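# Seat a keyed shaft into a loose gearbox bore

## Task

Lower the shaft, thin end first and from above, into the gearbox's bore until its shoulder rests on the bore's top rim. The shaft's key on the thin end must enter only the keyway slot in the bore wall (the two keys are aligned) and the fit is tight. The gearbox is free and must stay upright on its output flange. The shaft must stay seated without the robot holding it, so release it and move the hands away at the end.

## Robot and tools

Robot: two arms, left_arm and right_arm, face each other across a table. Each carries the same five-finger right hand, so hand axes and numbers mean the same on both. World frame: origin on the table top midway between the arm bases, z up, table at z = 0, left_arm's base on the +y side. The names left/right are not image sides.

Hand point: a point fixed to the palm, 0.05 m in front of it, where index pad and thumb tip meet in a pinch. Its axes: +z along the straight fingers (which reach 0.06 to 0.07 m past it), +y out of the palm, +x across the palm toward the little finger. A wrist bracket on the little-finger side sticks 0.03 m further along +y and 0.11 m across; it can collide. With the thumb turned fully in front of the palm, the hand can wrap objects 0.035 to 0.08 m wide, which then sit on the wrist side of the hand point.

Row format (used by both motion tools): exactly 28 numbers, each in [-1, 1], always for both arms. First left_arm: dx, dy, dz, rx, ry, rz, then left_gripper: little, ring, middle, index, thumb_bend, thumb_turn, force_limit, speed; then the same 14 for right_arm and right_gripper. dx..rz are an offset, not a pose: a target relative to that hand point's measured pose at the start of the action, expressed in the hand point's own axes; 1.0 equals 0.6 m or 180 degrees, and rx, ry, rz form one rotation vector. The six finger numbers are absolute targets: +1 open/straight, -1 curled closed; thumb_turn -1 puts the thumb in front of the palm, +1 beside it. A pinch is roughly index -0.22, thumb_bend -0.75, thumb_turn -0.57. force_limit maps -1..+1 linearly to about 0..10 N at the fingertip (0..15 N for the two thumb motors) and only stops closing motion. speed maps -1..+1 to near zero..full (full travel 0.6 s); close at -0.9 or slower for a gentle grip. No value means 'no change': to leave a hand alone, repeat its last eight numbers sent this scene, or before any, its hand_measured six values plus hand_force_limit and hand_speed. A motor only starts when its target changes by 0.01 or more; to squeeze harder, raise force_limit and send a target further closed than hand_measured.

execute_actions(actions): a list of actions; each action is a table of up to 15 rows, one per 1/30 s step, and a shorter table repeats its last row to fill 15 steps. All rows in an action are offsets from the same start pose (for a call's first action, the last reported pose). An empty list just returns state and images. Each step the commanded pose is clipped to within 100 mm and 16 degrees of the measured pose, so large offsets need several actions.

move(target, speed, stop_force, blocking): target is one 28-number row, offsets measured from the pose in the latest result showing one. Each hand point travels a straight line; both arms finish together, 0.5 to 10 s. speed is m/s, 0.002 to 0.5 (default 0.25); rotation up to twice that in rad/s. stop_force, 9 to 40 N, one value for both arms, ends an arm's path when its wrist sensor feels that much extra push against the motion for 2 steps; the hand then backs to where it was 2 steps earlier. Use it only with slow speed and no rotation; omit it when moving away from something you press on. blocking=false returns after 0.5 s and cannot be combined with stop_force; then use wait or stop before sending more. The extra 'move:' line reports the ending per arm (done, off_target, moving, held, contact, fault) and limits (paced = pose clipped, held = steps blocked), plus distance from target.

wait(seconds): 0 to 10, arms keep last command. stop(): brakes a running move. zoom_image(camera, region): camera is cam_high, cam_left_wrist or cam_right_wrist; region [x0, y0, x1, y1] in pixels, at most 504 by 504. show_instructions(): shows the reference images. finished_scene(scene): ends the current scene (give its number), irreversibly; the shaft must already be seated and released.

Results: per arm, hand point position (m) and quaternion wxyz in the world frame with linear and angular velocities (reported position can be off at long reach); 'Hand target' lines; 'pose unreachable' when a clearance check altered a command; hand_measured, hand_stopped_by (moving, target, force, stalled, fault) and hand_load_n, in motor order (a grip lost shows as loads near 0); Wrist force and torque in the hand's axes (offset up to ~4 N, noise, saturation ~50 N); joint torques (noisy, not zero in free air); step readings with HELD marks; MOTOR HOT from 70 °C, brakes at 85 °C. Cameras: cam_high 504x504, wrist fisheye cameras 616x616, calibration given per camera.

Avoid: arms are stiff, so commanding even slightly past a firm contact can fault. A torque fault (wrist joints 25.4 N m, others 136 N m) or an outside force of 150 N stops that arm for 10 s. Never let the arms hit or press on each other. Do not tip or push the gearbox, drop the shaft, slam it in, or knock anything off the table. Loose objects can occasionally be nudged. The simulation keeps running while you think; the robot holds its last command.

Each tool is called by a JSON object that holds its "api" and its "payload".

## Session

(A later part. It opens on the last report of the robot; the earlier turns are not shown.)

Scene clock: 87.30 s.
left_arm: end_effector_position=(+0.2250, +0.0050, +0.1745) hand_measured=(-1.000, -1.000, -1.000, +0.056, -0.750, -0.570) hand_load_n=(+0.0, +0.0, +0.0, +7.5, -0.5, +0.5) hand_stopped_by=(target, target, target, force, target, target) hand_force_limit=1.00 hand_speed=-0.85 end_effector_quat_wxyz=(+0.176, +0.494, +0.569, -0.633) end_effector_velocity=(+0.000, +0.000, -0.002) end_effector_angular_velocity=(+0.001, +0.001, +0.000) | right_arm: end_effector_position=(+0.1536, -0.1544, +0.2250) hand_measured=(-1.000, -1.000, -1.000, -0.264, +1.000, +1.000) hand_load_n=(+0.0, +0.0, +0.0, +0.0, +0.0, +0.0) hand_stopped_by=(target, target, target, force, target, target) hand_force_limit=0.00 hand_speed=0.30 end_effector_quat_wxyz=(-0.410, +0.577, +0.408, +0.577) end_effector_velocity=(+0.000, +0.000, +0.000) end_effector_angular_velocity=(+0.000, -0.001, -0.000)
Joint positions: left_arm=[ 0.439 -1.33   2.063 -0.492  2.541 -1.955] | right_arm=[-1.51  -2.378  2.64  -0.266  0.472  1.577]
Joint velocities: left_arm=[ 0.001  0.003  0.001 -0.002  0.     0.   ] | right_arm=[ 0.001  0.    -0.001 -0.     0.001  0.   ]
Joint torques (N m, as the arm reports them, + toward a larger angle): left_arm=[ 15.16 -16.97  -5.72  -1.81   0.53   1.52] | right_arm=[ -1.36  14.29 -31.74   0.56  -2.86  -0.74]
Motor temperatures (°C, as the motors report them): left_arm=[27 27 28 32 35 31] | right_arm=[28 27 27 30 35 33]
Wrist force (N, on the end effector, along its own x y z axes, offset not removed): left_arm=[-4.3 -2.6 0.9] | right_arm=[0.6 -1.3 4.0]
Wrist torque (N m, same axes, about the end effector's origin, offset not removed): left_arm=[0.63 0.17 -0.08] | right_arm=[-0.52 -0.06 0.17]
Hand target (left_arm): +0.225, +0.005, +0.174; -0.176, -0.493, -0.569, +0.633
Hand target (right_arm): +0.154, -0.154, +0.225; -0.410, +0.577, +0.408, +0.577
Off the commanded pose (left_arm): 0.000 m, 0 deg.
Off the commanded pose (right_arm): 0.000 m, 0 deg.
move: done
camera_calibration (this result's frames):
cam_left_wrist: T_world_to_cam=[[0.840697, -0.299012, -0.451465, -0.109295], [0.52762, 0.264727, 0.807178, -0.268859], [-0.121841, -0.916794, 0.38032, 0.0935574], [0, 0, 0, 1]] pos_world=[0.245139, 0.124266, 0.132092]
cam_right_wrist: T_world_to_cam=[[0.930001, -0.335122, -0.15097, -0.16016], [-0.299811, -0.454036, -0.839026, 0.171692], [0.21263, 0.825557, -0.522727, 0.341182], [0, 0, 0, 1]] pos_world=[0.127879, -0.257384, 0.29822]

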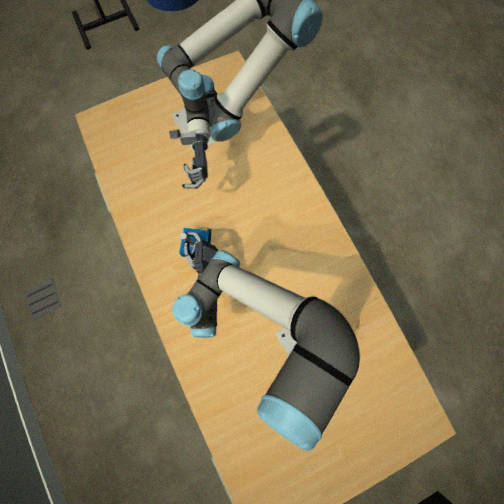

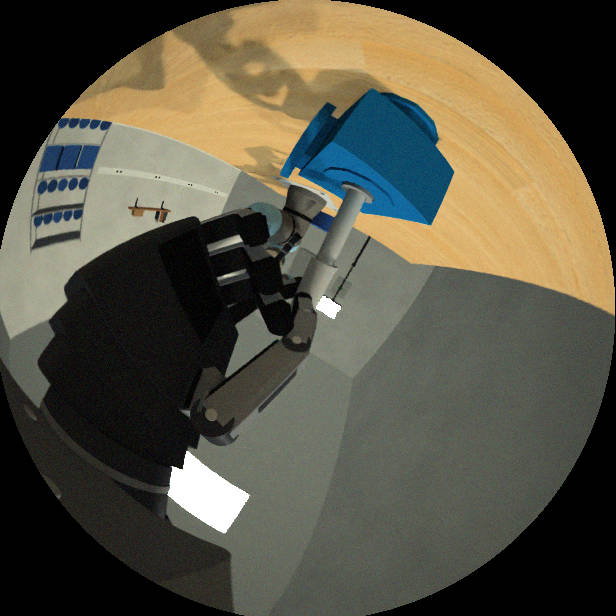

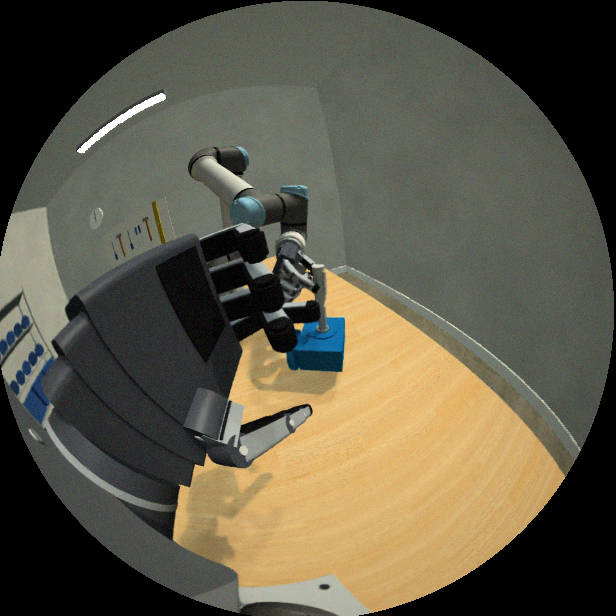

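{"api": "move", "payload": {"target": [0.0023,-0.0058,0.0025,0,0,0,-1,-1,-1,-0.5,-0.75,-0.57,1,-0.85,0,0,0,0,0,0,-1,-1,-1,-1,1,1,0,0.3], "speed": 0.005}}

{"api": "zoom_image", "payload": {"camera": "cam_right_wrist", "region": [285,255,365,345]}}

{"api": "zoom_image", "payload": {"camera": "cam_left_wrist", "region": [280,160,420,320]}}

Scene clock: 88.60 s.
left_arm: end_effector_position=(+0.2211, +0.0051, +0.1751) hand_measured=(-1.000, -1.000, -1.000, +0.054, -0.750, -0.570) hand_load_n=(+0.0, +0.0, +0.0, +2.0, +0.5, -0.5) hand_stopped_by=(target, target, target, force, target, target) hand_force_limit=1.00 hand_speed=-0.85 end_effector_quat_wxyz=(+0.176, +0.494, +0.569, -0.633) end_effector_velocity=(-0.001, -0.000, +0.000) end_effector_angular_velocity=(-0.001, -0.001, -0.002) | right_arm: end_effector_position=(+0.1536, -0.1544, +0.2250) hand_measured=(-1.000, -1.000, -1.000, -0.264, +1.000, +1.000) hand_load_n=(+0.0, +0.0, +0.0, +0.0, +0.0, +0.0) hand_stopped_by=(target, target, target, force, target, target) hand_force_limit=0.00 hand_speed=0.30 end_effector_quat_wxyz=(-0.410, +0.577, +0.408, +0.577) end_effector_velocity=(-0.000, +0.000, -0.000) end_effector_angular_velocity=(-0.000, +0.002, +0.000)
Joint positions: left_arm=[ 0.43  -1.338  2.072 -0.496  2.533 -1.959] | right_arm=[-1.51  -2.378  2.64  -0.266  0.472  1.577]
Joint velocities: left_arm=[-0.002 -0.     0.001 -0.001 -0.     0.   ] | right_arm=[-0.     0.     0.     0.001 -0.    -0.   ]
Joint torques (N m, as the arm reports them, + toward a larger angle): left_arm=[-11.29 -33.06  -8.85  -2.58  -1.25  -1.21] | right_arm=[ -1.78  14.43 -32.17   0.6   -2.84  -0.78]
Motor temperatures (°C, as the motors report them): left_arm=[27 27 28 32 35 31] | right_arm=[28 27 27 30 35 33]
Wrist force (N, on the end effector, along its own x y z axes, offset not removed): left_arm=[0.8 2.4 2.0] | right_arm=[-0.2 -2.2 2.5]
Wrist torque (N m, same axes, about the end effector's origin, offset not removed): left_arm=[0.26 -0.28 0.08] | right_arm=[-0.54 0.04 0.07]
Hand target (left_arm): +0.221, +0.005, +0.175; -0.176, -0.494, -0.569, +0.633
Hand target (right_arm): +0.154, -0.154, +0.225; -0.410, +0.577, +0.408, +0.577
Off the commanded pose (left_arm): 0.000 m, 0 deg.
Off the commanded pose (right_arm): 0.000 m, 0 deg.
move: done
camera_calibration (this result's frames):
cam_left_wrist: T_world_to_cam=[[0.84069, -0.29903, -0.451466, -0.105688], [0.52763, 0.264736, 0.807169, -0.267265], [-0.121848, -0.916786, 0.380338, 0.0929808], [0, 0, 0, 1]] pos_world=[0.241198, 0.124394, 0.132649]
cam_right_wrist: T_world_to_cam=[[0.930001, -0.335122, -0.15097, -0.16016], [-0.299812, -0.454036, -0.839026, 0.171692], [0.21263, 0.825557, -0.522727, 0.341182], [0, 0, 0, 1]] pos_world=[0.127879, -0.257384, 0.29822]

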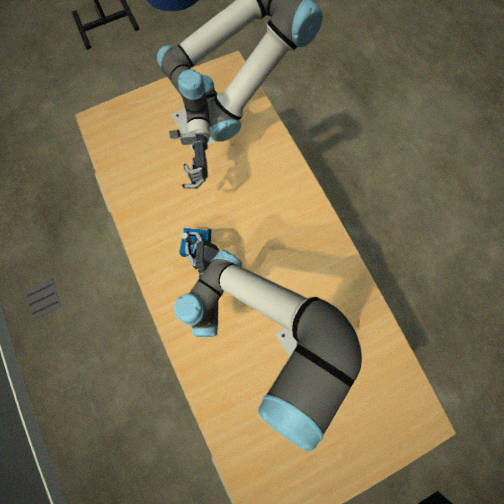

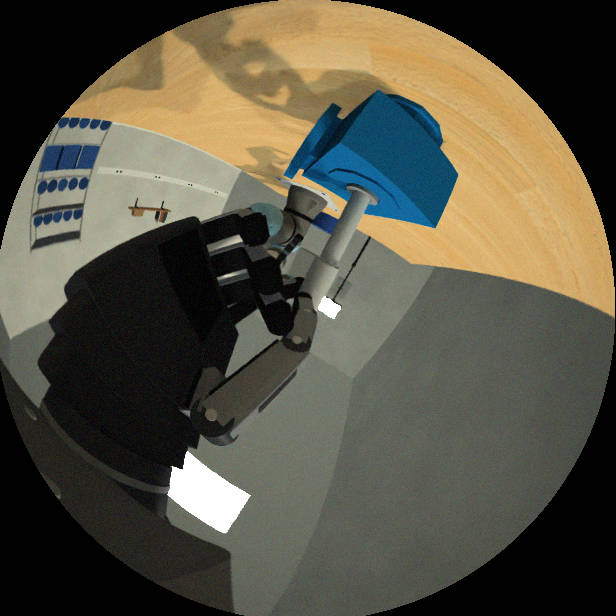

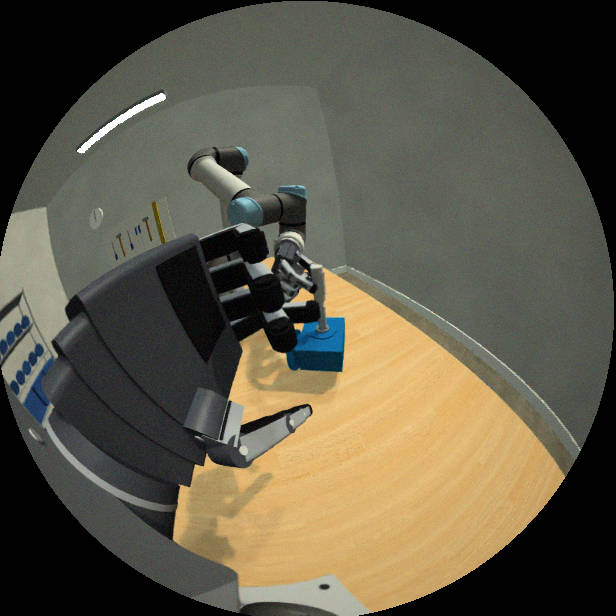

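Region (285, 255, 365, 345) of cam_right_wrist's 616x616 image, scaled by 5.600, with more detail than that image has.

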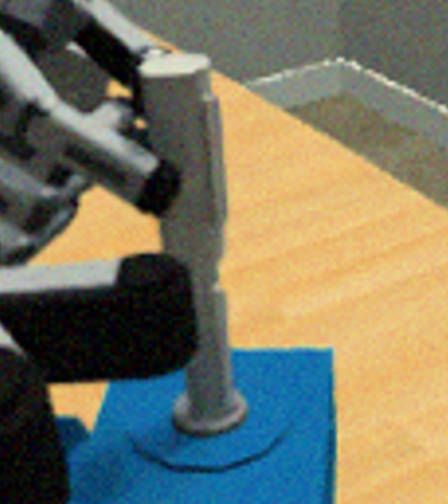

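Region (280, 160, 420, 320) of cam_left_wrist's 616x616 image, scaled by 3.150, with more detail than that image has; it fills the left 441 columns of this view, and the rest is white.

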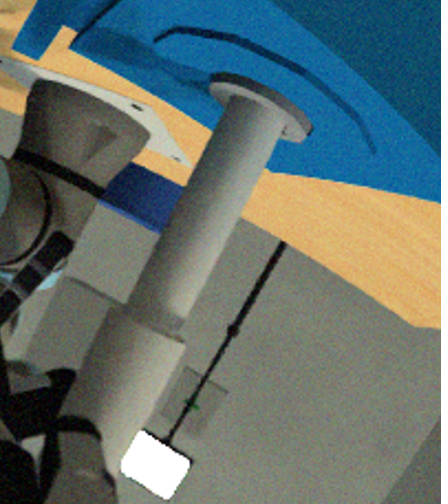

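{"api": "move", "payload": {"target": [0,0,0,0,0,0,-1,-1,-1,0.14,-0.75,-0.57,1,-0.88,0,0,0,0,0,0,-1,-1,-1,-1,1,1,0,0.3]}}

{"api": "zoom_image", "payload": {"camera": "cam_right_wrist", "region": [285,255,365,345]}}

Scene clock: 89.47 s.
left_arm: end_effector_position=(+0.2210, +0.0051, +0.1750) hand_measured=(-1.000, -1.000, -1.000, +0.140, -0.750, -0.570) hand_load_n=(+0.0, +0.0, +0.0, +0.0, +0.0, +0.0) hand_stopped_by=(target, target, target, target, target, target) hand_force_limit=1.00 hand_speed=-0.88 end_effector_quat_wxyz=(+0.176, +0.494, +0.569, -0.633) end_effector_velocity=(+0.001, +0.000, -0.001) end_effector_angular_velocity=(+0.001, -0.000, +0.002) | right_arm: end_effector_position=(+0.1536, -0.1544, +0.2250) hand_measured=(-1.000, -1.000, -1.000, -0.264, +1.000, +1.000) hand_load_n=(+0.0, +0.0, +0.0, +0.0, +0.0, +0.0) hand_stopped_by=(target, target, target, force, target, target) hand_force_limit=0.00 hand_speed=0.30 end_effector_quat_wxyz=(-0.410, +0.577, +0.408, +0.577) end_effector_velocity=(+0.000, -0.000, -0.000) end_effector_angular_velocity=(-0.000, +0.001, -0.001)
Joint positions: left_arm=[ 0.43  -1.338  2.072 -0.496  2.533 -1.959] | right_arm=[-1.51  -2.378  2.64  -0.266  0.472  1.577]
Joint velocities: left_arm=[ 0.001  0.001 -0.     0.    -0.001  0.001] | right_arm=[-0.     0.     0.     0.001  0.001 -0.   ]
Joint torques (N m, as the arm reports them, + toward a larger angle): left_arm=[  1.81 -19.88 -25.65  -1.04   1.85   0.5 ] | right_arm=[ -1.23  14.96 -32.08   0.55  -2.82  -0.77]
Motor temperatures (°C, as the motors report them): left_arm=[27 27 28 32 35 31] | right_arm=[28 27 27 30 35 33]
Wrist force (N, on the end effector, along its own x y z axes, offset not removed): left_arm=[-3.0 -0.2 1.7] | right_arm=[-1.1 -2.5 0.3]
Wrist torque (N m, same axes, about the end effector's origin, offset not removed): left_arm=[-0.15 0.29 -0.19] | right_arm=[-0.42 0.32 0.01]
Hand target (left_arm): +0.221, +0.005, +0.175; -0.176, -0.494, -0.569, +0.633
Hand target (right_arm): +0.154, -0.154, +0.225; -0.410, +0.577, +0.408, +0.577
Off the commanded pose (left_arm): 0.000 m, 0 deg.
Off the commanded pose (right_arm): 0.000 m, 0 deg.
move: done
camera_calibration (this result's frames):
cam_left_wrist: T_world_to_cam=[[0.84064, -0.299083, -0.451524, -0.105621], [0.527697, 0.264658, 0.807151, -0.267222], [-0.121905, -0.916791, 0.380307, 0.0930024], [0, 0, 0, 1]] pos_world=[0.241138, 0.124397, 0.132628]
cam_right_wrist: T_world_to_cam=[[0.930001, -0.335122, -0.15097, -0.16016], [-0.299811, -0.454036, -0.839026, 0.171692], [0.21263, 0.825557, -0.522727, 0.341182], [0, 0, 0, 1]] pos_world=[0.127879, -0.257384, 0.29822]

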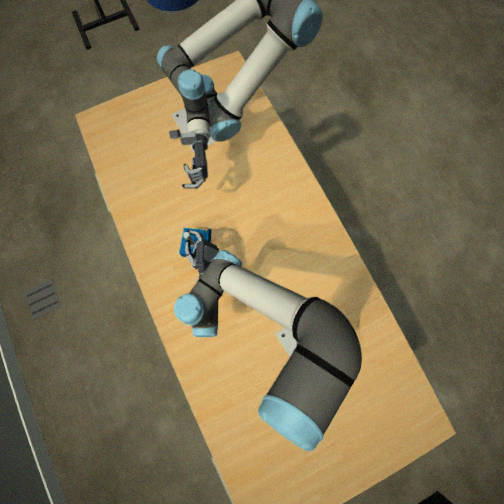

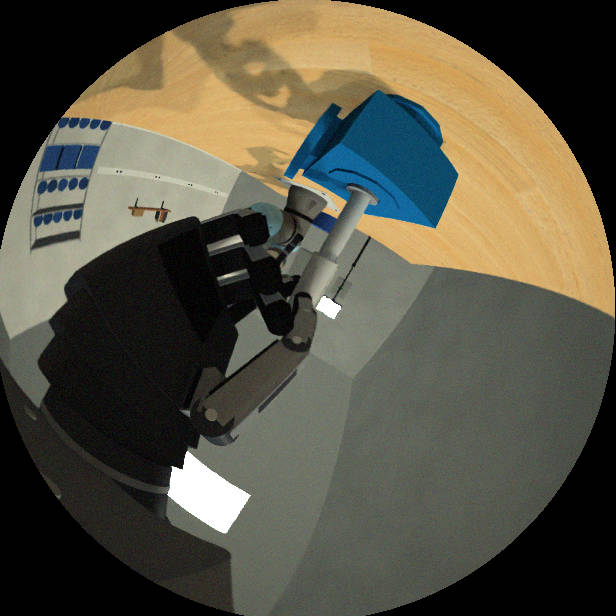

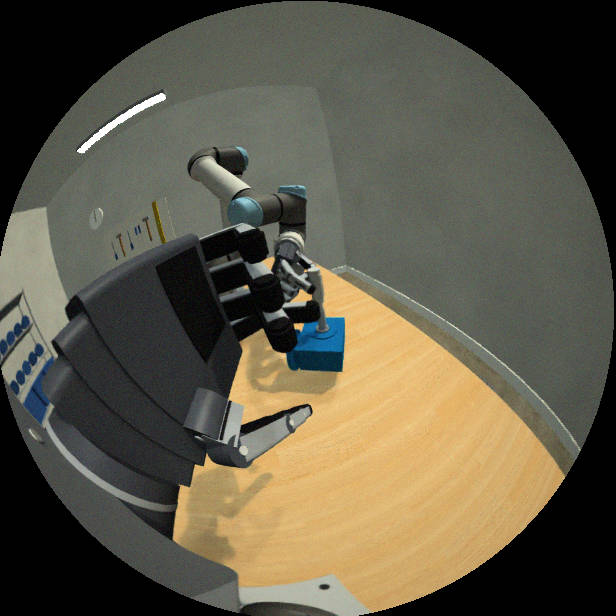

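Region (285, 255, 365, 345) of cam_right_wrist's 616x616 image, scaled by 5.600, with more detail than that image has.

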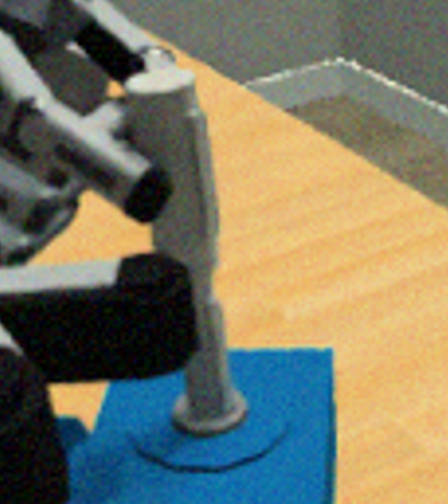

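{"api": "move", "payload": {"target": [0,0,0,0,0,0,-1,-1,-1,-0.5,-0.75,-0.57,0.6,-0.88,0,0,0,0,0,0,-1,-1,-1,-1,1,1,0,0.3]}}

{"api": "move", "payload": {"target": [0.0012,-0.0007,-0.0045,0,0,0,-1,-1,-1,-0.5,-0.75,-0.57,0.6,-0.88,0,0,0,0,0,0,-1,-1,-1,-1,1,1,0,0.3], "speed": 0.005}}

{"api": "zoom_image", "payload": {"camera": "cam_right_wrist", "region": [285,255,365,345]}}

{"api": "zoom_image", "payload": {"camera": "cam_left_wrist", "region": [280,160,420,320]}}

Scene clock: 90.40 s.
left_arm: end_effector_position=(+0.2210, +0.0051, +0.1751) hand_measured=(-1.000, -1.000, -1.000, +0.056, -0.750, -0.570) hand_load_n=(+0.0, +0.0, +0.0, +9.0, +1.5, +0.0) hand_stopped_by=(target, target, target, force, target, target) hand_force_limit=0.60 hand_speed=-0.88 end_effector_quat_wxyz=(+0.176, +0.494, +0.569, -0.633) end_effector_velocity=(-0.000, -0.000, +0.000) end_effector_angular_velocity=(-0.003, -0.002, -0.002) | right_arm: end_effector_position=(+0.1536, -0.1544, +0.2250) hand_measured=(-1.000, -1.000, -1.000, -0.264, +1.000, +1.000) hand_load_n=(+0.0, +0.0, +0.0, +0.0, +0.0, +0.0) hand_stopped_by=(target, target, target, force, target, target) hand_force_limit=0.00 hand_speed=0.30 end_effector_quat_wxyz=(-0.410, +0.577, +0.408, +0.577) end_effector_velocity=(+0.000, -0.000, +0.000) end_effector_angular_velocity=(+0.000, -0.001, -0.001)
Joint positions: left_arm=[ 0.43  -1.338  2.072 -0.496  2.533 -1.959] | right_arm=[-1.51  -2.378  2.64  -0.266  0.472  1.577]
Joint velocities: left_arm=[-0.     0.     0.    -0.003  0.001  0.001] | right_arm=[ 0.     0.    -0.    -0.001  0.001  0.   ]
Joint torques (N m, as the arm reports them, + toward a larger angle): left_arm=[  6.77 -25.87  -9.32   0.07   0.16   1.47] | right_arm=[ -1.62  14.09 -31.85   0.58  -2.81  -0.76]
Motor temperatures (°C, as the motors report them): left_arm=[27 27 28 32 35 31] | right_arm=[28 27 27 30 35 33]
Wrist force (N, on the end effector, along its own x y z axes, offset not removed): left_arm=[-5.3 -3.3 3.0] | right_arm=[-2.3 -0.7 0.7]
Wrist torque (N m, same axes, about the end effector's origin, offset not removed): left_arm=[0.22 0.22 -0.41] | right_arm=[-0.15 0.55 0.15]
Hand target (left_arm): +0.221, +0.005, +0.175; -0.176, -0.494, -0.569, +0.633
Hand target (right_arm): +0.154, -0.154, +0.225; -0.410, +0.577, +0.408, +0.577
Off the commanded pose (left_arm): 0.000 m, 0 deg.
Off the commanded pose (right_arm): 0.000 m, 0 deg.
move: done
camera_calibration (this result's frames):
cam_left_wrist: T_world_to_cam=[[0.840644, -0.299147, -0.451474, -0.105634], [0.527678, 0.264692, 0.807152, -0.267239], [-0.121956, -0.91676, 0.380365, 0.0929637], [0, 0, 0, 1]] pos_world=[0.241155, 0.124361, 0.132651]
cam_right_wrist: T_world_to_cam=[[0.930001, -0.335122, -0.15097, -0.16016], [-0.299812, -0.454036, -0.839026, 0.171692], [0.21263, 0.825557, -0.522727, 0.341182], [0, 0, 0, 1]] pos_world=[0.127879, -0.257384, 0.29822]

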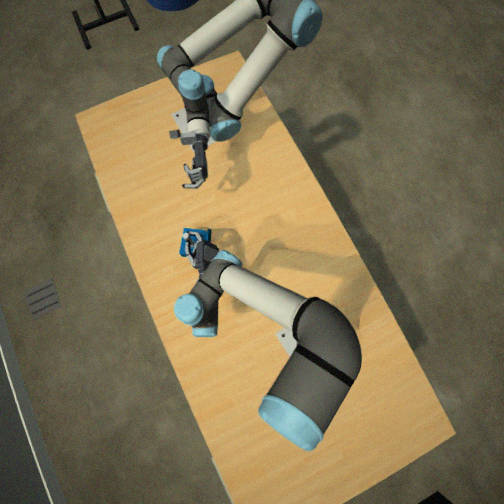

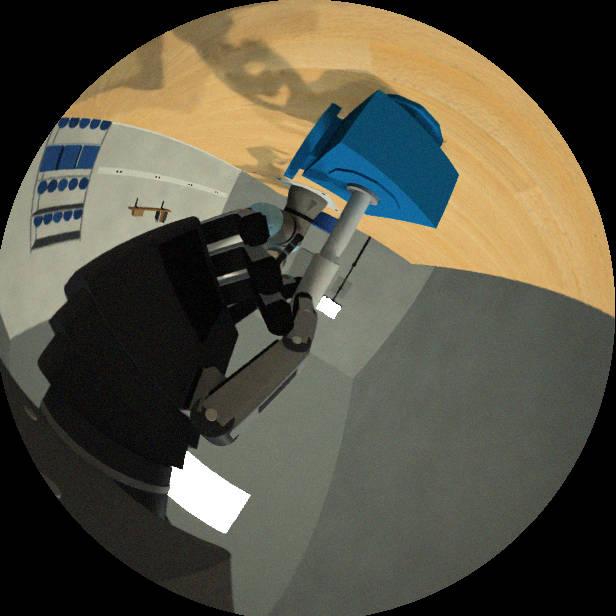

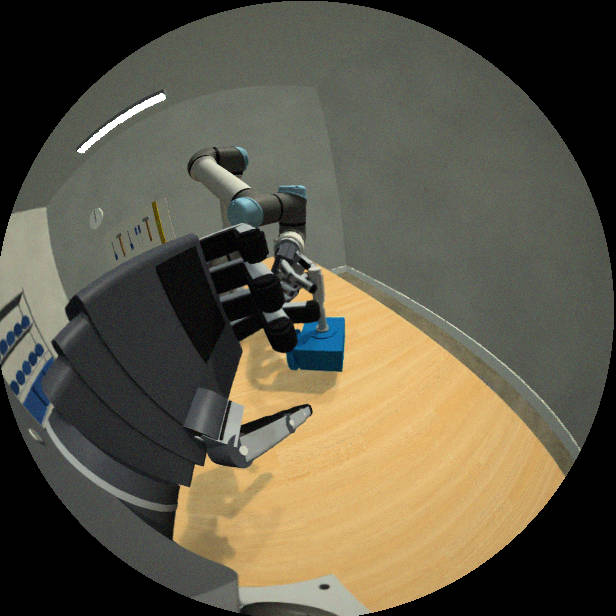

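Scene clock: 91.20 s.
left_arm: end_effector_position=(+0.2215, +0.0078, +0.1751) hand_measured=(-1.000, -1.000, -1.000, +0.056, -0.750, -0.570) hand_load_n=(+0.0, +0.0, +0.0, +8.0, +1.0, +0.0) hand_stopped_by=(target, target, target, force, target, target) hand_force_limit=0.60 hand_speed=-0.88 end_effector_quat_wxyz=(+0.176, +0.494, +0.569, -0.633) end_effector_velocity=(+0.001, +0.001, -0.000) end_effector_angular_velocity=(+0.000, +0.000, +0.001) | right_arm: end_effector_position=(+0.1536, -0.1544, +0.2250) hand_measured=(-1.000, -1.000, -1.000, -0.264, +1.000, +1.000) hand_load_n=(+0.0, +0.0, +0.0, +0.0, +0.0, +0.0) hand_stopped_by=(target, target, target, force, target, target) hand_force_limit=0.00 hand_speed=0.30 end_effector_quat_wxyz=(-0.410, +0.577, +0.408, +0.577) end_effector_velocity=(-0.000, +0.000, -0.000) end_effector_angular_velocity=(-0.000, -0.001, +0.000)
Joint positions: left_arm=[ 0.435 -1.341  2.076 -0.495  2.537 -1.957] | right_arm=[-1.51  -2.378  2.64  -0.266  0.472  1.577]
Joint velocities: left_arm=[ 0.002 -0.     0.001 -0.001  0.     0.   ] | right_arm=[-0.     0.     0.    -0.001 -0.    -0.   ]
Joint torques (N m, as the arm reports them, + toward a larger angle): left_arm=[ 16.05 -30.94  -3.97   2.52   1.38   1.67] | right_arm=[ -1.92  14.12 -31.86   0.61  -2.8   -0.76]
Motor temperatures (°C, as the motors report them): left_arm=[27 27 28 32 35 31] | right_arm=[28 27 27 30 35 33]
Wrist force (N, on the end effector, along its own x y z axes, offset not removed): left_arm=[-4.4 -1.0 2.8] | right_arm=[-3.4 -1.3 3.0]
Wrist torque (N m, same axes, about the end effector's origin, offset not removed): left_arm=[0.51 0.13 0.01] | right_arm=[-0.50 0.64 -0.01]
Hand target (left_arm): +0.222, +0.008, +0.175; -0.176, -0.494, -0.569, +0.633
Hand target (right_arm): +0.154, -0.154, +0.225; -0.410, +0.577, +0.408, +0.577
Off the commanded pose (left_arm): 0.000 m, 0 deg.
Off the commanded pose (right_arm): 0.000 m, 0 deg.
move: done
camera_calibration (this result's frames):
cam_left_wrist: T_world_to_cam=[[0.840646, -0.299134, -0.451479, -0.105222], [0.527676, 0.264679, 0.807157, -0.268215], [-0.121951, -0.916768, 0.380348, 0.0955375], [0, 0, 0, 1]] pos_world=[0.241637, 0.127101, 0.132649]
cam_right_wrist: T_world_to_cam=[[0.930001, -0.335122, -0.15097, -0.16016], [-0.299812, -0.454036, -0.839026, 0.171692], [0.21263, 0.825557, -0.522727, 0.341182], [0, 0, 0, 1]] pos_world=[0.127879, -0.257384, 0.29822]

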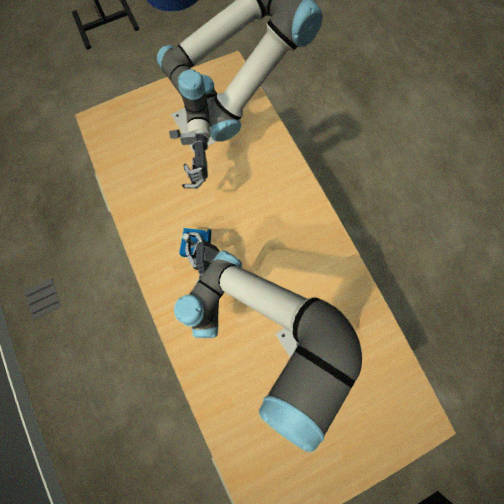

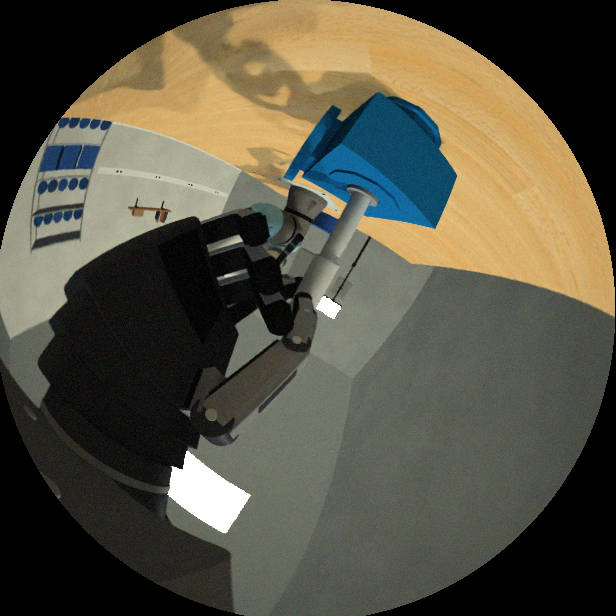

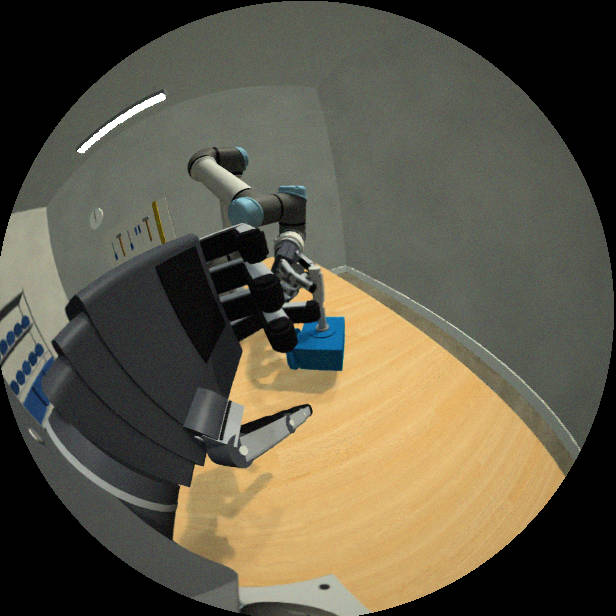

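Region (285, 255, 365, 345) of cam_right_wrist's 616x616 image, scaled by 5.600, with more detail than that image has.

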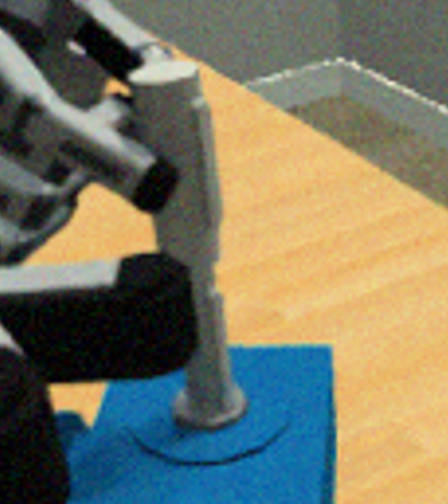

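Region (280, 160, 420, 320) of cam_left_wrist's 616x616 image, scaled by 3.150, with more detail than that image has; it fills the left 441 columns of this view, and the rest is white.

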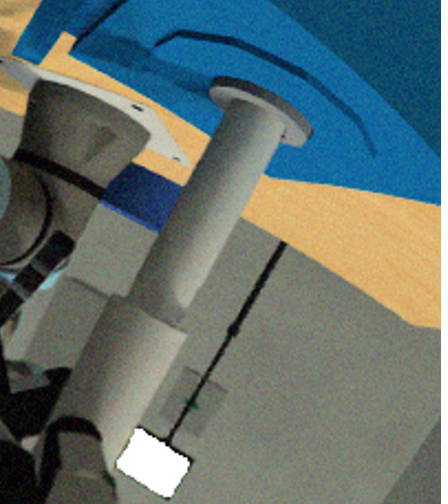

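{"api": "zoom_image", "payload": {"camera": "cam_high", "region": [165,215,225,275]}}

{"api": "move", "payload": {"target": [-0.0138,-0.0092,-0.0022,0,0,0,-1,-1,-1,-0.55,-0.75,-0.57,1,-0.88,0,0,0,0,0,0,-1,-1,-1,0.9,1,1,0,0.3], "speed": 0.006}}

{"api": "zoom_image", "payload": {"camera": "cam_right_wrist", "region": [285,255,365,345]}}

{"api": "zoom_image", "payload": {"camera": "cam_left_wrist", "region": [280,160,420,320]}}

Region (165, 215, 225, 275) of cam_high's 504x504 image, scaled by 8.400, with more detail than that image has.

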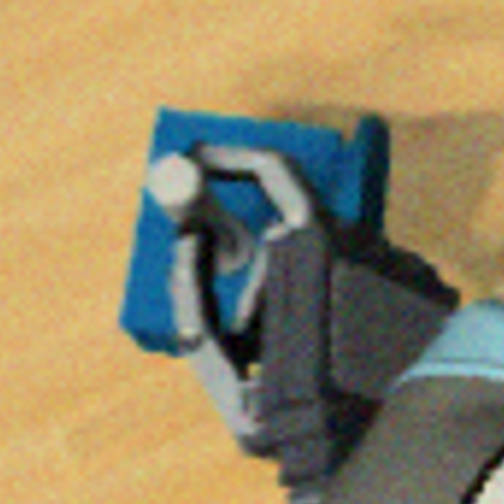

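Scene clock: 93.27 s.
left_arm: end_effector_position=(+0.2215, +0.0078, +0.1850) hand_measured=(-1.000, -1.000, -1.000, +0.048, -0.750, -0.570) hand_load_n=(+0.0, +0.0, +0.0, +3.0, +0.0, +0.0) hand_stopped_by=(target, target, target, force, target, target) hand_force_limit=1.00 hand_speed=-0.88 end_effector_quat_wxyz=(+0.176, +0.494, +0.569, -0.633) end_effector_velocity=(+0.000, +0.000, +0.002) end_effector_angular_velocity=(-0.003, -0.002, +0.000) | right_arm: end_effector_position=(+0.1536, -0.1544, +0.2250) hand_measured=(-1.000, -1.000, -1.000, +0.900, +1.000, +1.000) hand_load_n=(+0.0, +0.0, +0.0, +0.0, +0.0, +0.0) hand_stopped_by=(target, target, target, target, target, target) hand_force_limit=0.00 hand_speed=0.30 end_effector_quat_wxyz=(-0.410, +0.577, +0.408, +0.577) end_effector_velocity=(-0.000, -0.000, -0.000) end_effector_angular_velocity=(-0.000, +0.001, -0.000)
Joint positions: left_arm=[ 0.435 -1.358  2.065 -0.467  2.537 -1.957] | right_arm=[-1.51  -2.378  2.64  -0.266  0.472  1.577]
Joint velocities: left_arm=[ 0.001 -0.003 -0.     0.001  0.     0.001] | right_arm=[0. 0. 0. 0. 0. 0.]
Joint torques (N m, as the arm reports them, + toward a larger angle): left_arm=[-10.25 -33.53 -26.34   1.57  -1.9   -1.1 ] | right_arm=[ -1.53  14.35 -31.47   0.65  -2.79  -0.72]
Motor temperatures (°C, as the motors report them): left_arm=[27 27 28 32 35 31] | right_arm=[28 27 27 30 35 33]
Wrist force (N, on the end effector, along its own x y z axes, offset not removed): left_arm=[-0.4 -1.4 5.9] | right_arm=[-0.5 -0.2 -0.2]
Wrist torque (N m, same axes, about the end effector's origin, offset not removed): left_arm=[-0.01 0.16 -0.22] | right_arm=[-0.03 0.38 0.23]
Hand target (left_arm): +0.221, +0.008, +0.185; -0.176, -0.494, -0.569, +0.633
Hand target (right_arm): +0.154, -0.154, +0.225; -0.410, +0.577, +0.408, +0.577
Off the commanded pose (left_arm): 0.000 m, 0 deg.
Off the commanded pose (right_arm): 0.000 m, 0 deg.
move: done
camera_calibration (this result's frames):
cam_left_wrist: T_world_to_cam=[[0.840641, -0.299132, -0.451489, -0.100688], [0.527686, 0.264685, 0.807149, -0.276235], [-0.121942, -0.916767, 0.380353, 0.0917083], [0, 0, 0, 1]] pos_world=[0.241591, 0.127071, 0.142622]
cam_right_wrist: T_world_to_cam=[[0.930001, -0.335122, -0.15097, -0.16016], [-0.299812, -0.454036, -0.839026, 0.171692], [0.21263, 0.825557, -0.522727, 0.341182], [0, 0, 0, 1]] pos_world=[0.127879, -0.257384, 0.29822]

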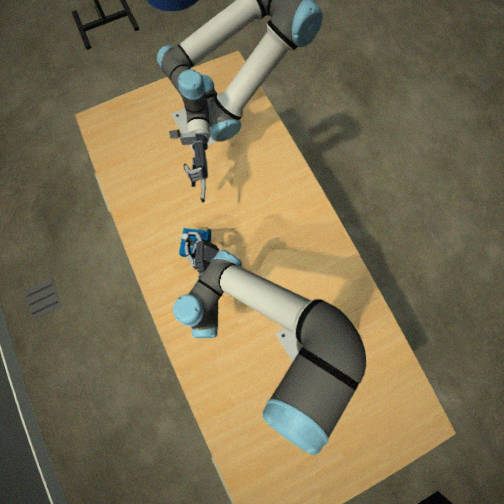

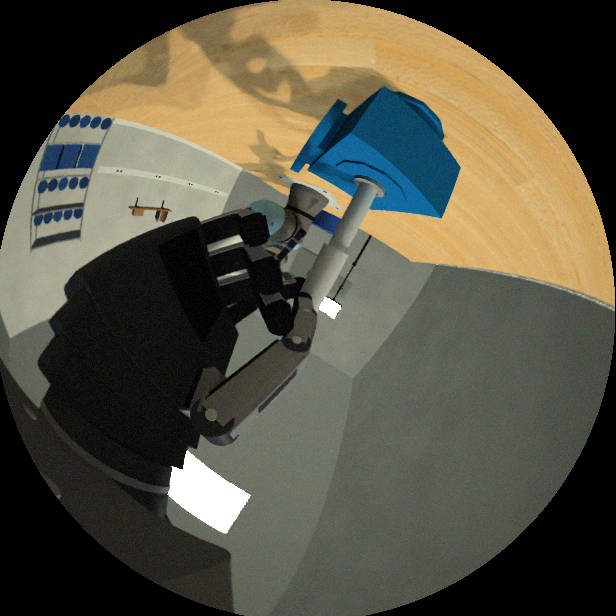

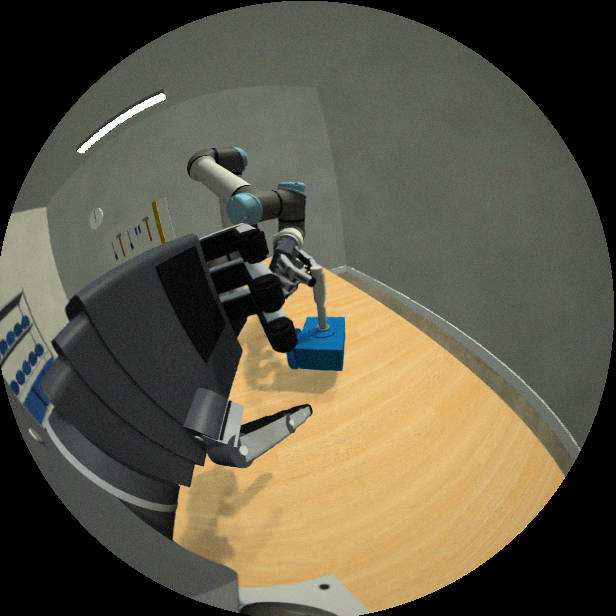

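Region (285, 255, 365, 345) of cam_right_wrist's 616x616 image, scaled by 5.600, with more detail than that image has.

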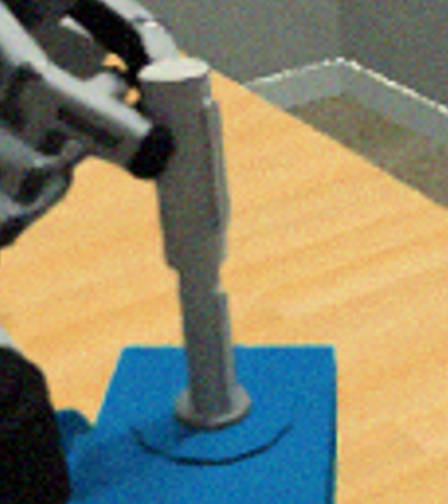

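Region (280, 160, 420, 320) of cam_left_wrist's 616x616 image, scaled by 3.150, with more detail than that image has; it fills the left 441 columns of this view, and the rest is white.

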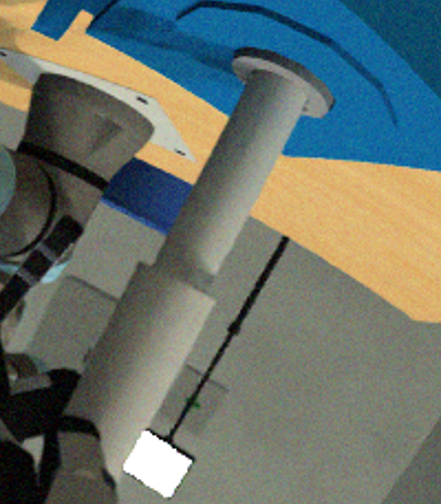

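{"api": "move", "payload": {"target": [-0.001,0.0075,-0.0003,0,0,0,-1,-1,-1,0.13,-0.75,-0.57,1,-0.8,0,0,0,0,0,0,-1,-1,-1,0.9,1,1,0,0.3], "speed": 0.005}}

{"api": "zoom_image", "payload": {"camera": "cam_right_wrist", "region": [285,255,365,345]}}

{"api": "zoom_image", "payload": {"camera": "cam_high", "region": [165,215,225,275]}}

Scene clock: 94.70 s.
left_arm: end_effector_position=(+0.2253, +0.0064, +0.1831) hand_measured=(-1.000, -1.000, -1.000, +0.130, -0.750, -0.570) hand_load_n=(+0.0, +0.0, +0.0, +3.5, +0.0, +0.0) hand_stopped_by=(target, target, target, target, target, target) hand_force_limit=1.00 hand_speed=-0.80 end_effector_quat_wxyz=(+0.176, +0.494, +0.569, -0.633) end_effector_velocity=(+0.001, -0.001, +0.000) end_effector_angular_velocity=(-0.003, -0.003, +0.000) | right_arm: end_effector_position=(+0.1536, -0.1544, +0.2250) hand_measured=(-1.000, -1.000, -1.000, +0.900, +1.000, +1.000) hand_load_n=(+0.0, +0.0, +0.0, +0.0, +0.0, +0.0) hand_stopped_by=(target, target, target, target, target, target) hand_force_limit=0.00 hand_speed=0.30 end_effector_quat_wxyz=(-0.410, +0.577, +0.408, +0.577) end_effector_velocity=(+0.001, -0.000, +0.001) end_effector_angular_velocity=(+0.000, -0.003, -0.002)
Joint positions: left_arm=[ 0.442 -1.346  2.056 -0.467  2.544 -1.954] | right_arm=[-1.51  -2.378  2.64  -0.266  0.472  1.577]
Joint velocities: left_arm=[ 0.001  0.002 -0.003 -0.001  0.001  0.002] | right_arm=[-0.     0.    -0.    -0.003  0.001 -0.   ]
Joint torques (N m, as the arm reports them, + toward a larger angle): left_arm=[ 16.28 -18.93 -25.84  -2.37   1.01   1.89] | right_arm=[ -1.38  14.19 -31.49   0.54  -2.77  -0.69]
Motor temperatures (°C, as the motors report them): left_arm=[27 27 28 32 35 31] | right_arm=[28 27 27 30 35 33]
Wrist force (N, on the end effector, along its own x y z axes, offset not removed): left_arm=[-1.8 -3.7 2.3] | right_arm=[0.3 -1.0 -0.7]
Wrist torque (N m, same axes, about the end effector's origin, offset not removed): left_arm=[0.00 0.42 -0.41] | right_arm=[-0.10 0.15 0.14]
Hand target (left_arm): +0.225, +0.006, +0.183; -0.176, -0.494, -0.569, +0.633
Hand target (right_arm): +0.154, -0.154, +0.225; -0.410, +0.577, +0.408, +0.577
Off the commanded pose (left_arm): 0.000 m, 0 deg.
Off the commanded pose (right_arm): 0.000 m, 0 deg.
move: done
camera_calibration (this result's frames):
cam_left_wrist: T_world_to_cam=[[0.840648, -0.299126, -0.45148, -0.105183], [0.527674, 0.264682, 0.807157, -0.276357], [-0.121943, -0.91677, 0.380345, 0.0916887], [0, 0, 0, 1]] pos_world=[0.245429, 0.125741, 0.140702]
cam_right_wrist: T_world_to_cam=[[0.930001, -0.335122, -0.15097, -0.16016], [-0.299812, -0.454036, -0.839026, 0.171692], [0.21263, 0.825557, -0.522727, 0.341182], [0, 0, 0, 1]] pos_world=[0.127879, -0.257384, 0.29822]

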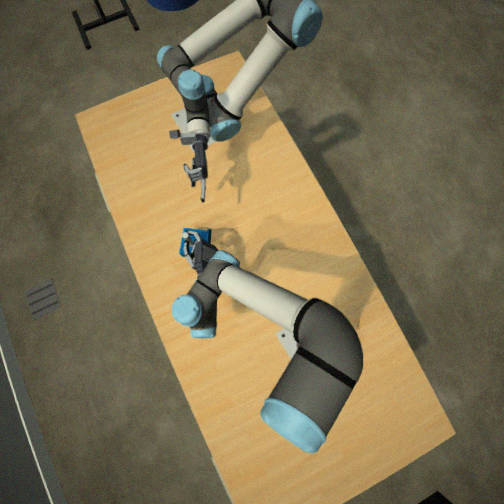

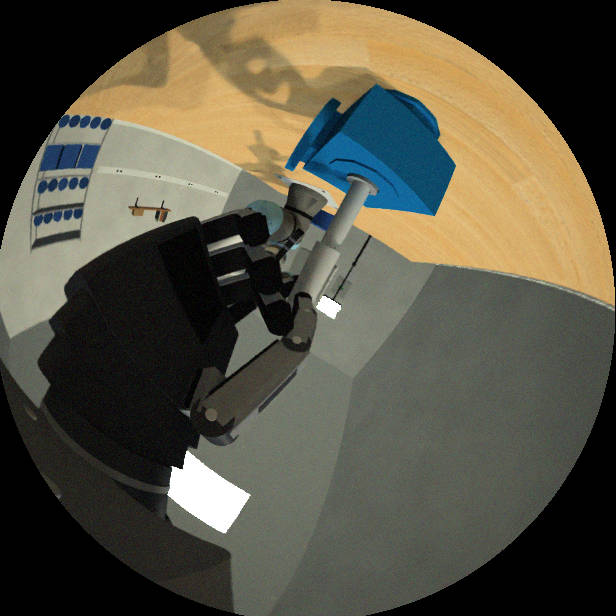

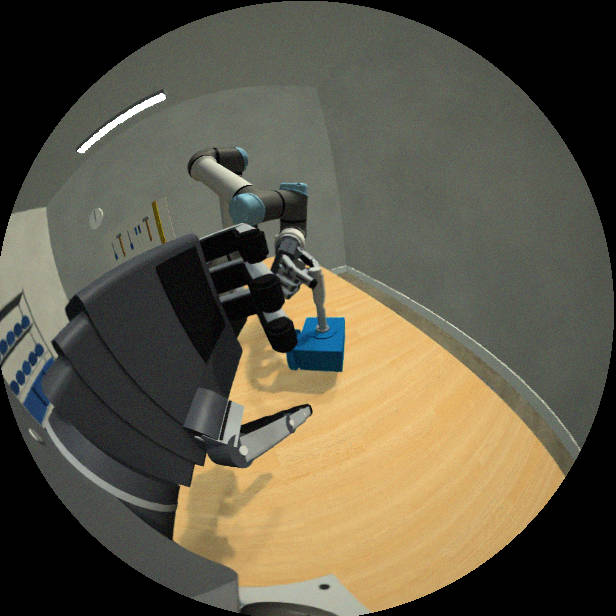

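Region (285, 255, 365, 345) of cam_right_wrist's 616x616 image, scaled by 5.600, with more detail than that image has.

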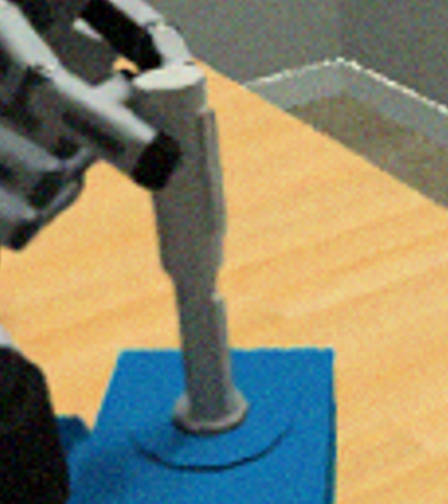

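Region (165, 215, 225, 275) of cam_high's 504x504 image, scaled by 8.400, with more detail than that image has.

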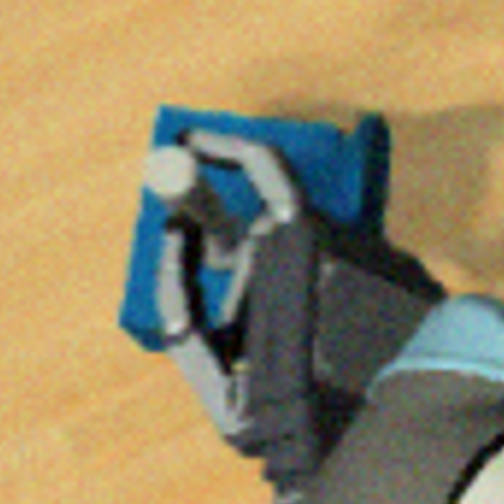

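{"api": "move", "payload": {"target": [0.0017,0,-0.01,0,0,0,-1,-1,-1,0.13,-0.75,-0.57,1,-0.8,0,0,0,0,0,0,-1,-1,-1,0.9,1,1,0,0.3], "speed": 0.004}}

{"api": "zoom_image", "payload": {"camera": "cam_right_wrist", "region": [285,255,365,345]}}

Scene clock: 101.77 s.
left_arm: end_effector_position=(+0.2274, +0.0121, +0.1831) hand_measured=(-1.000, -1.000, -1.000, +0.130, -0.750, -0.570) hand_load_n=(+0.0, +0.0, +0.0, +3.5, +0.0, +0.0) hand_stopped_by=(target, target, target, target, target, target) hand_force_limit=1.00 hand_speed=-0.80 end_effector_quat_wxyz=(+0.176, +0.494, +0.569, -0.633) end_effector_velocity=(-0.000, +0.001, -0.001) end_effector_angular_velocity=(+0.002, +0.001, +0.000) | right_arm: end_effector_position=(+0.1536, -0.1544, +0.2250) hand_measured=(-1.000, -1.000, -1.000, +0.900, +1.000, +1.000) hand_load_n=(+0.0, +0.0, +0.0, +0.0, +0.0, +0.0) hand_stopped_by=(target, target, target, target, target, target) hand_force_limit=0.00 hand_speed=0.30 end_effector_quat_wxyz=(-0.410, +0.577, +0.408, +0.577) end_effector_velocity=(+0.000, -0.000, -0.000) end_effector_angular_velocity=(-0.000, +0.001, -0.001)
Joint positions: left_arm=[ 0.455 -1.349  2.06  -0.464  2.557 -1.948] | right_arm=[-1.51  -2.378  2.64  -0.266  0.472  1.577]
Joint velocities: left_arm=[ 0.001 -0.     0.003  0.     0.001  0.001] | right_arm=[-0.     0.     0.     0.     0.001  0.   ]
Joint torques (N m, as the arm reports them, + toward a larger angle): left_arm=[ 16.11 -31.67  -6.56   2.21   1.15   1.92] | right_arm=[ -1.4   14.92 -32.09   0.61  -2.83  -0.76]
Motor temperatures (°C, as the motors report them): left_arm=[27 27 28 32 35 31] | right_arm=[28 27 27 30 35 33]
Wrist force (N, on the end effector, along its own x y z axes, offset not removed): left_arm=[-3.9 -0.8 4.6] | right_arm=[-2.2 -1.3 0.1]
Wrist torque (N m, same axes, about the end effector's origin, offset not removed): left_arm=[0.00 0.12 -0.16] | right_arm=[-0.23 0.47 -0.01]
Hand target (left_arm): +0.227, +0.012, +0.183; -0.176, -0.494, -0.569, +0.633
Hand target (right_arm): +0.154, -0.154, +0.225; -0.410, +0.577, +0.408, +0.577
Off the commanded pose (left_arm): 0.000 m, 0 deg.
Off the commanded pose (right_arm): 0.000 m, 0 deg.
move: done
camera_calibration (this result's frames):
cam_left_wrist: T_world_to_cam=[[0.840662, -0.299117, -0.451461, -0.105247], [0.527652, 0.264675, 0.807174, -0.278928], [-0.121949, -0.916775, 0.380332, 0.0971635], [0, 0, 0, 1]] pos_world=[0.247503, 0.131421, 0.140674]
cam_right_wrist: T_world_to_cam=[[0.930001, -0.335122, -0.15097, -0.16016], [-0.299812, -0.454036, -0.839026, 0.171692], [0.21263, 0.825557, -0.522727, 0.341182], [0, 0, 0, 1]] pos_world=[0.127879, -0.257384, 0.29822]

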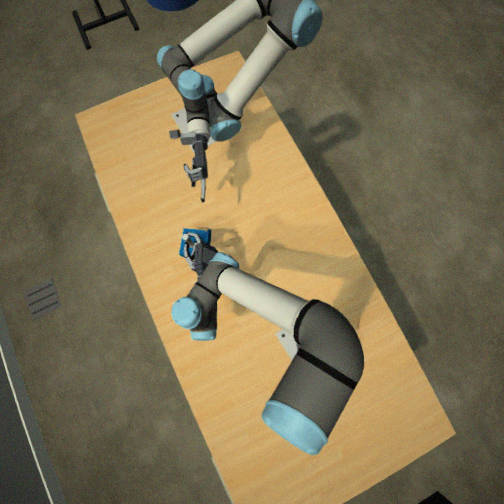

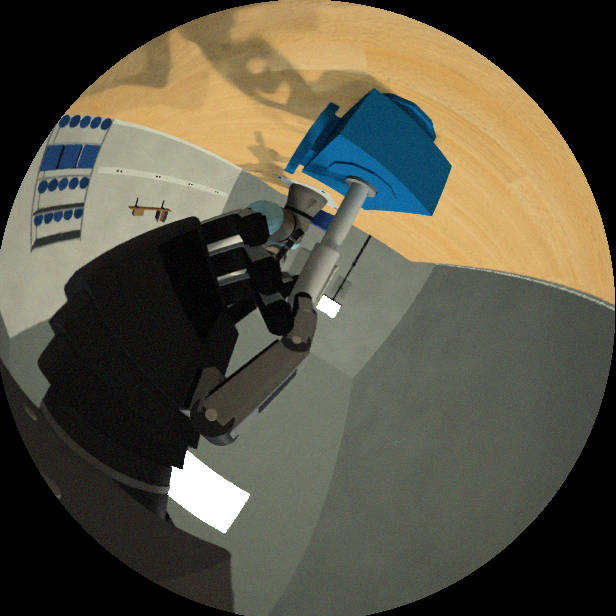

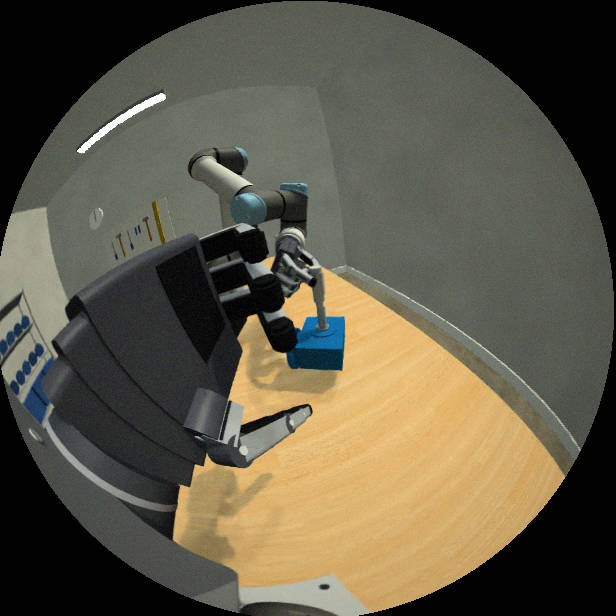

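Region (285, 255, 365, 345) of cam_right_wrist's 616x616 image, scaled by 5.600, with more detail than that image has.

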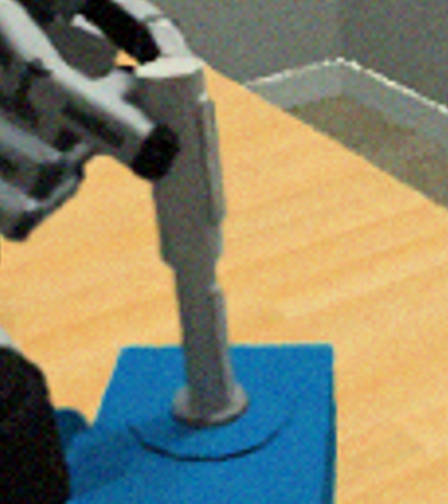

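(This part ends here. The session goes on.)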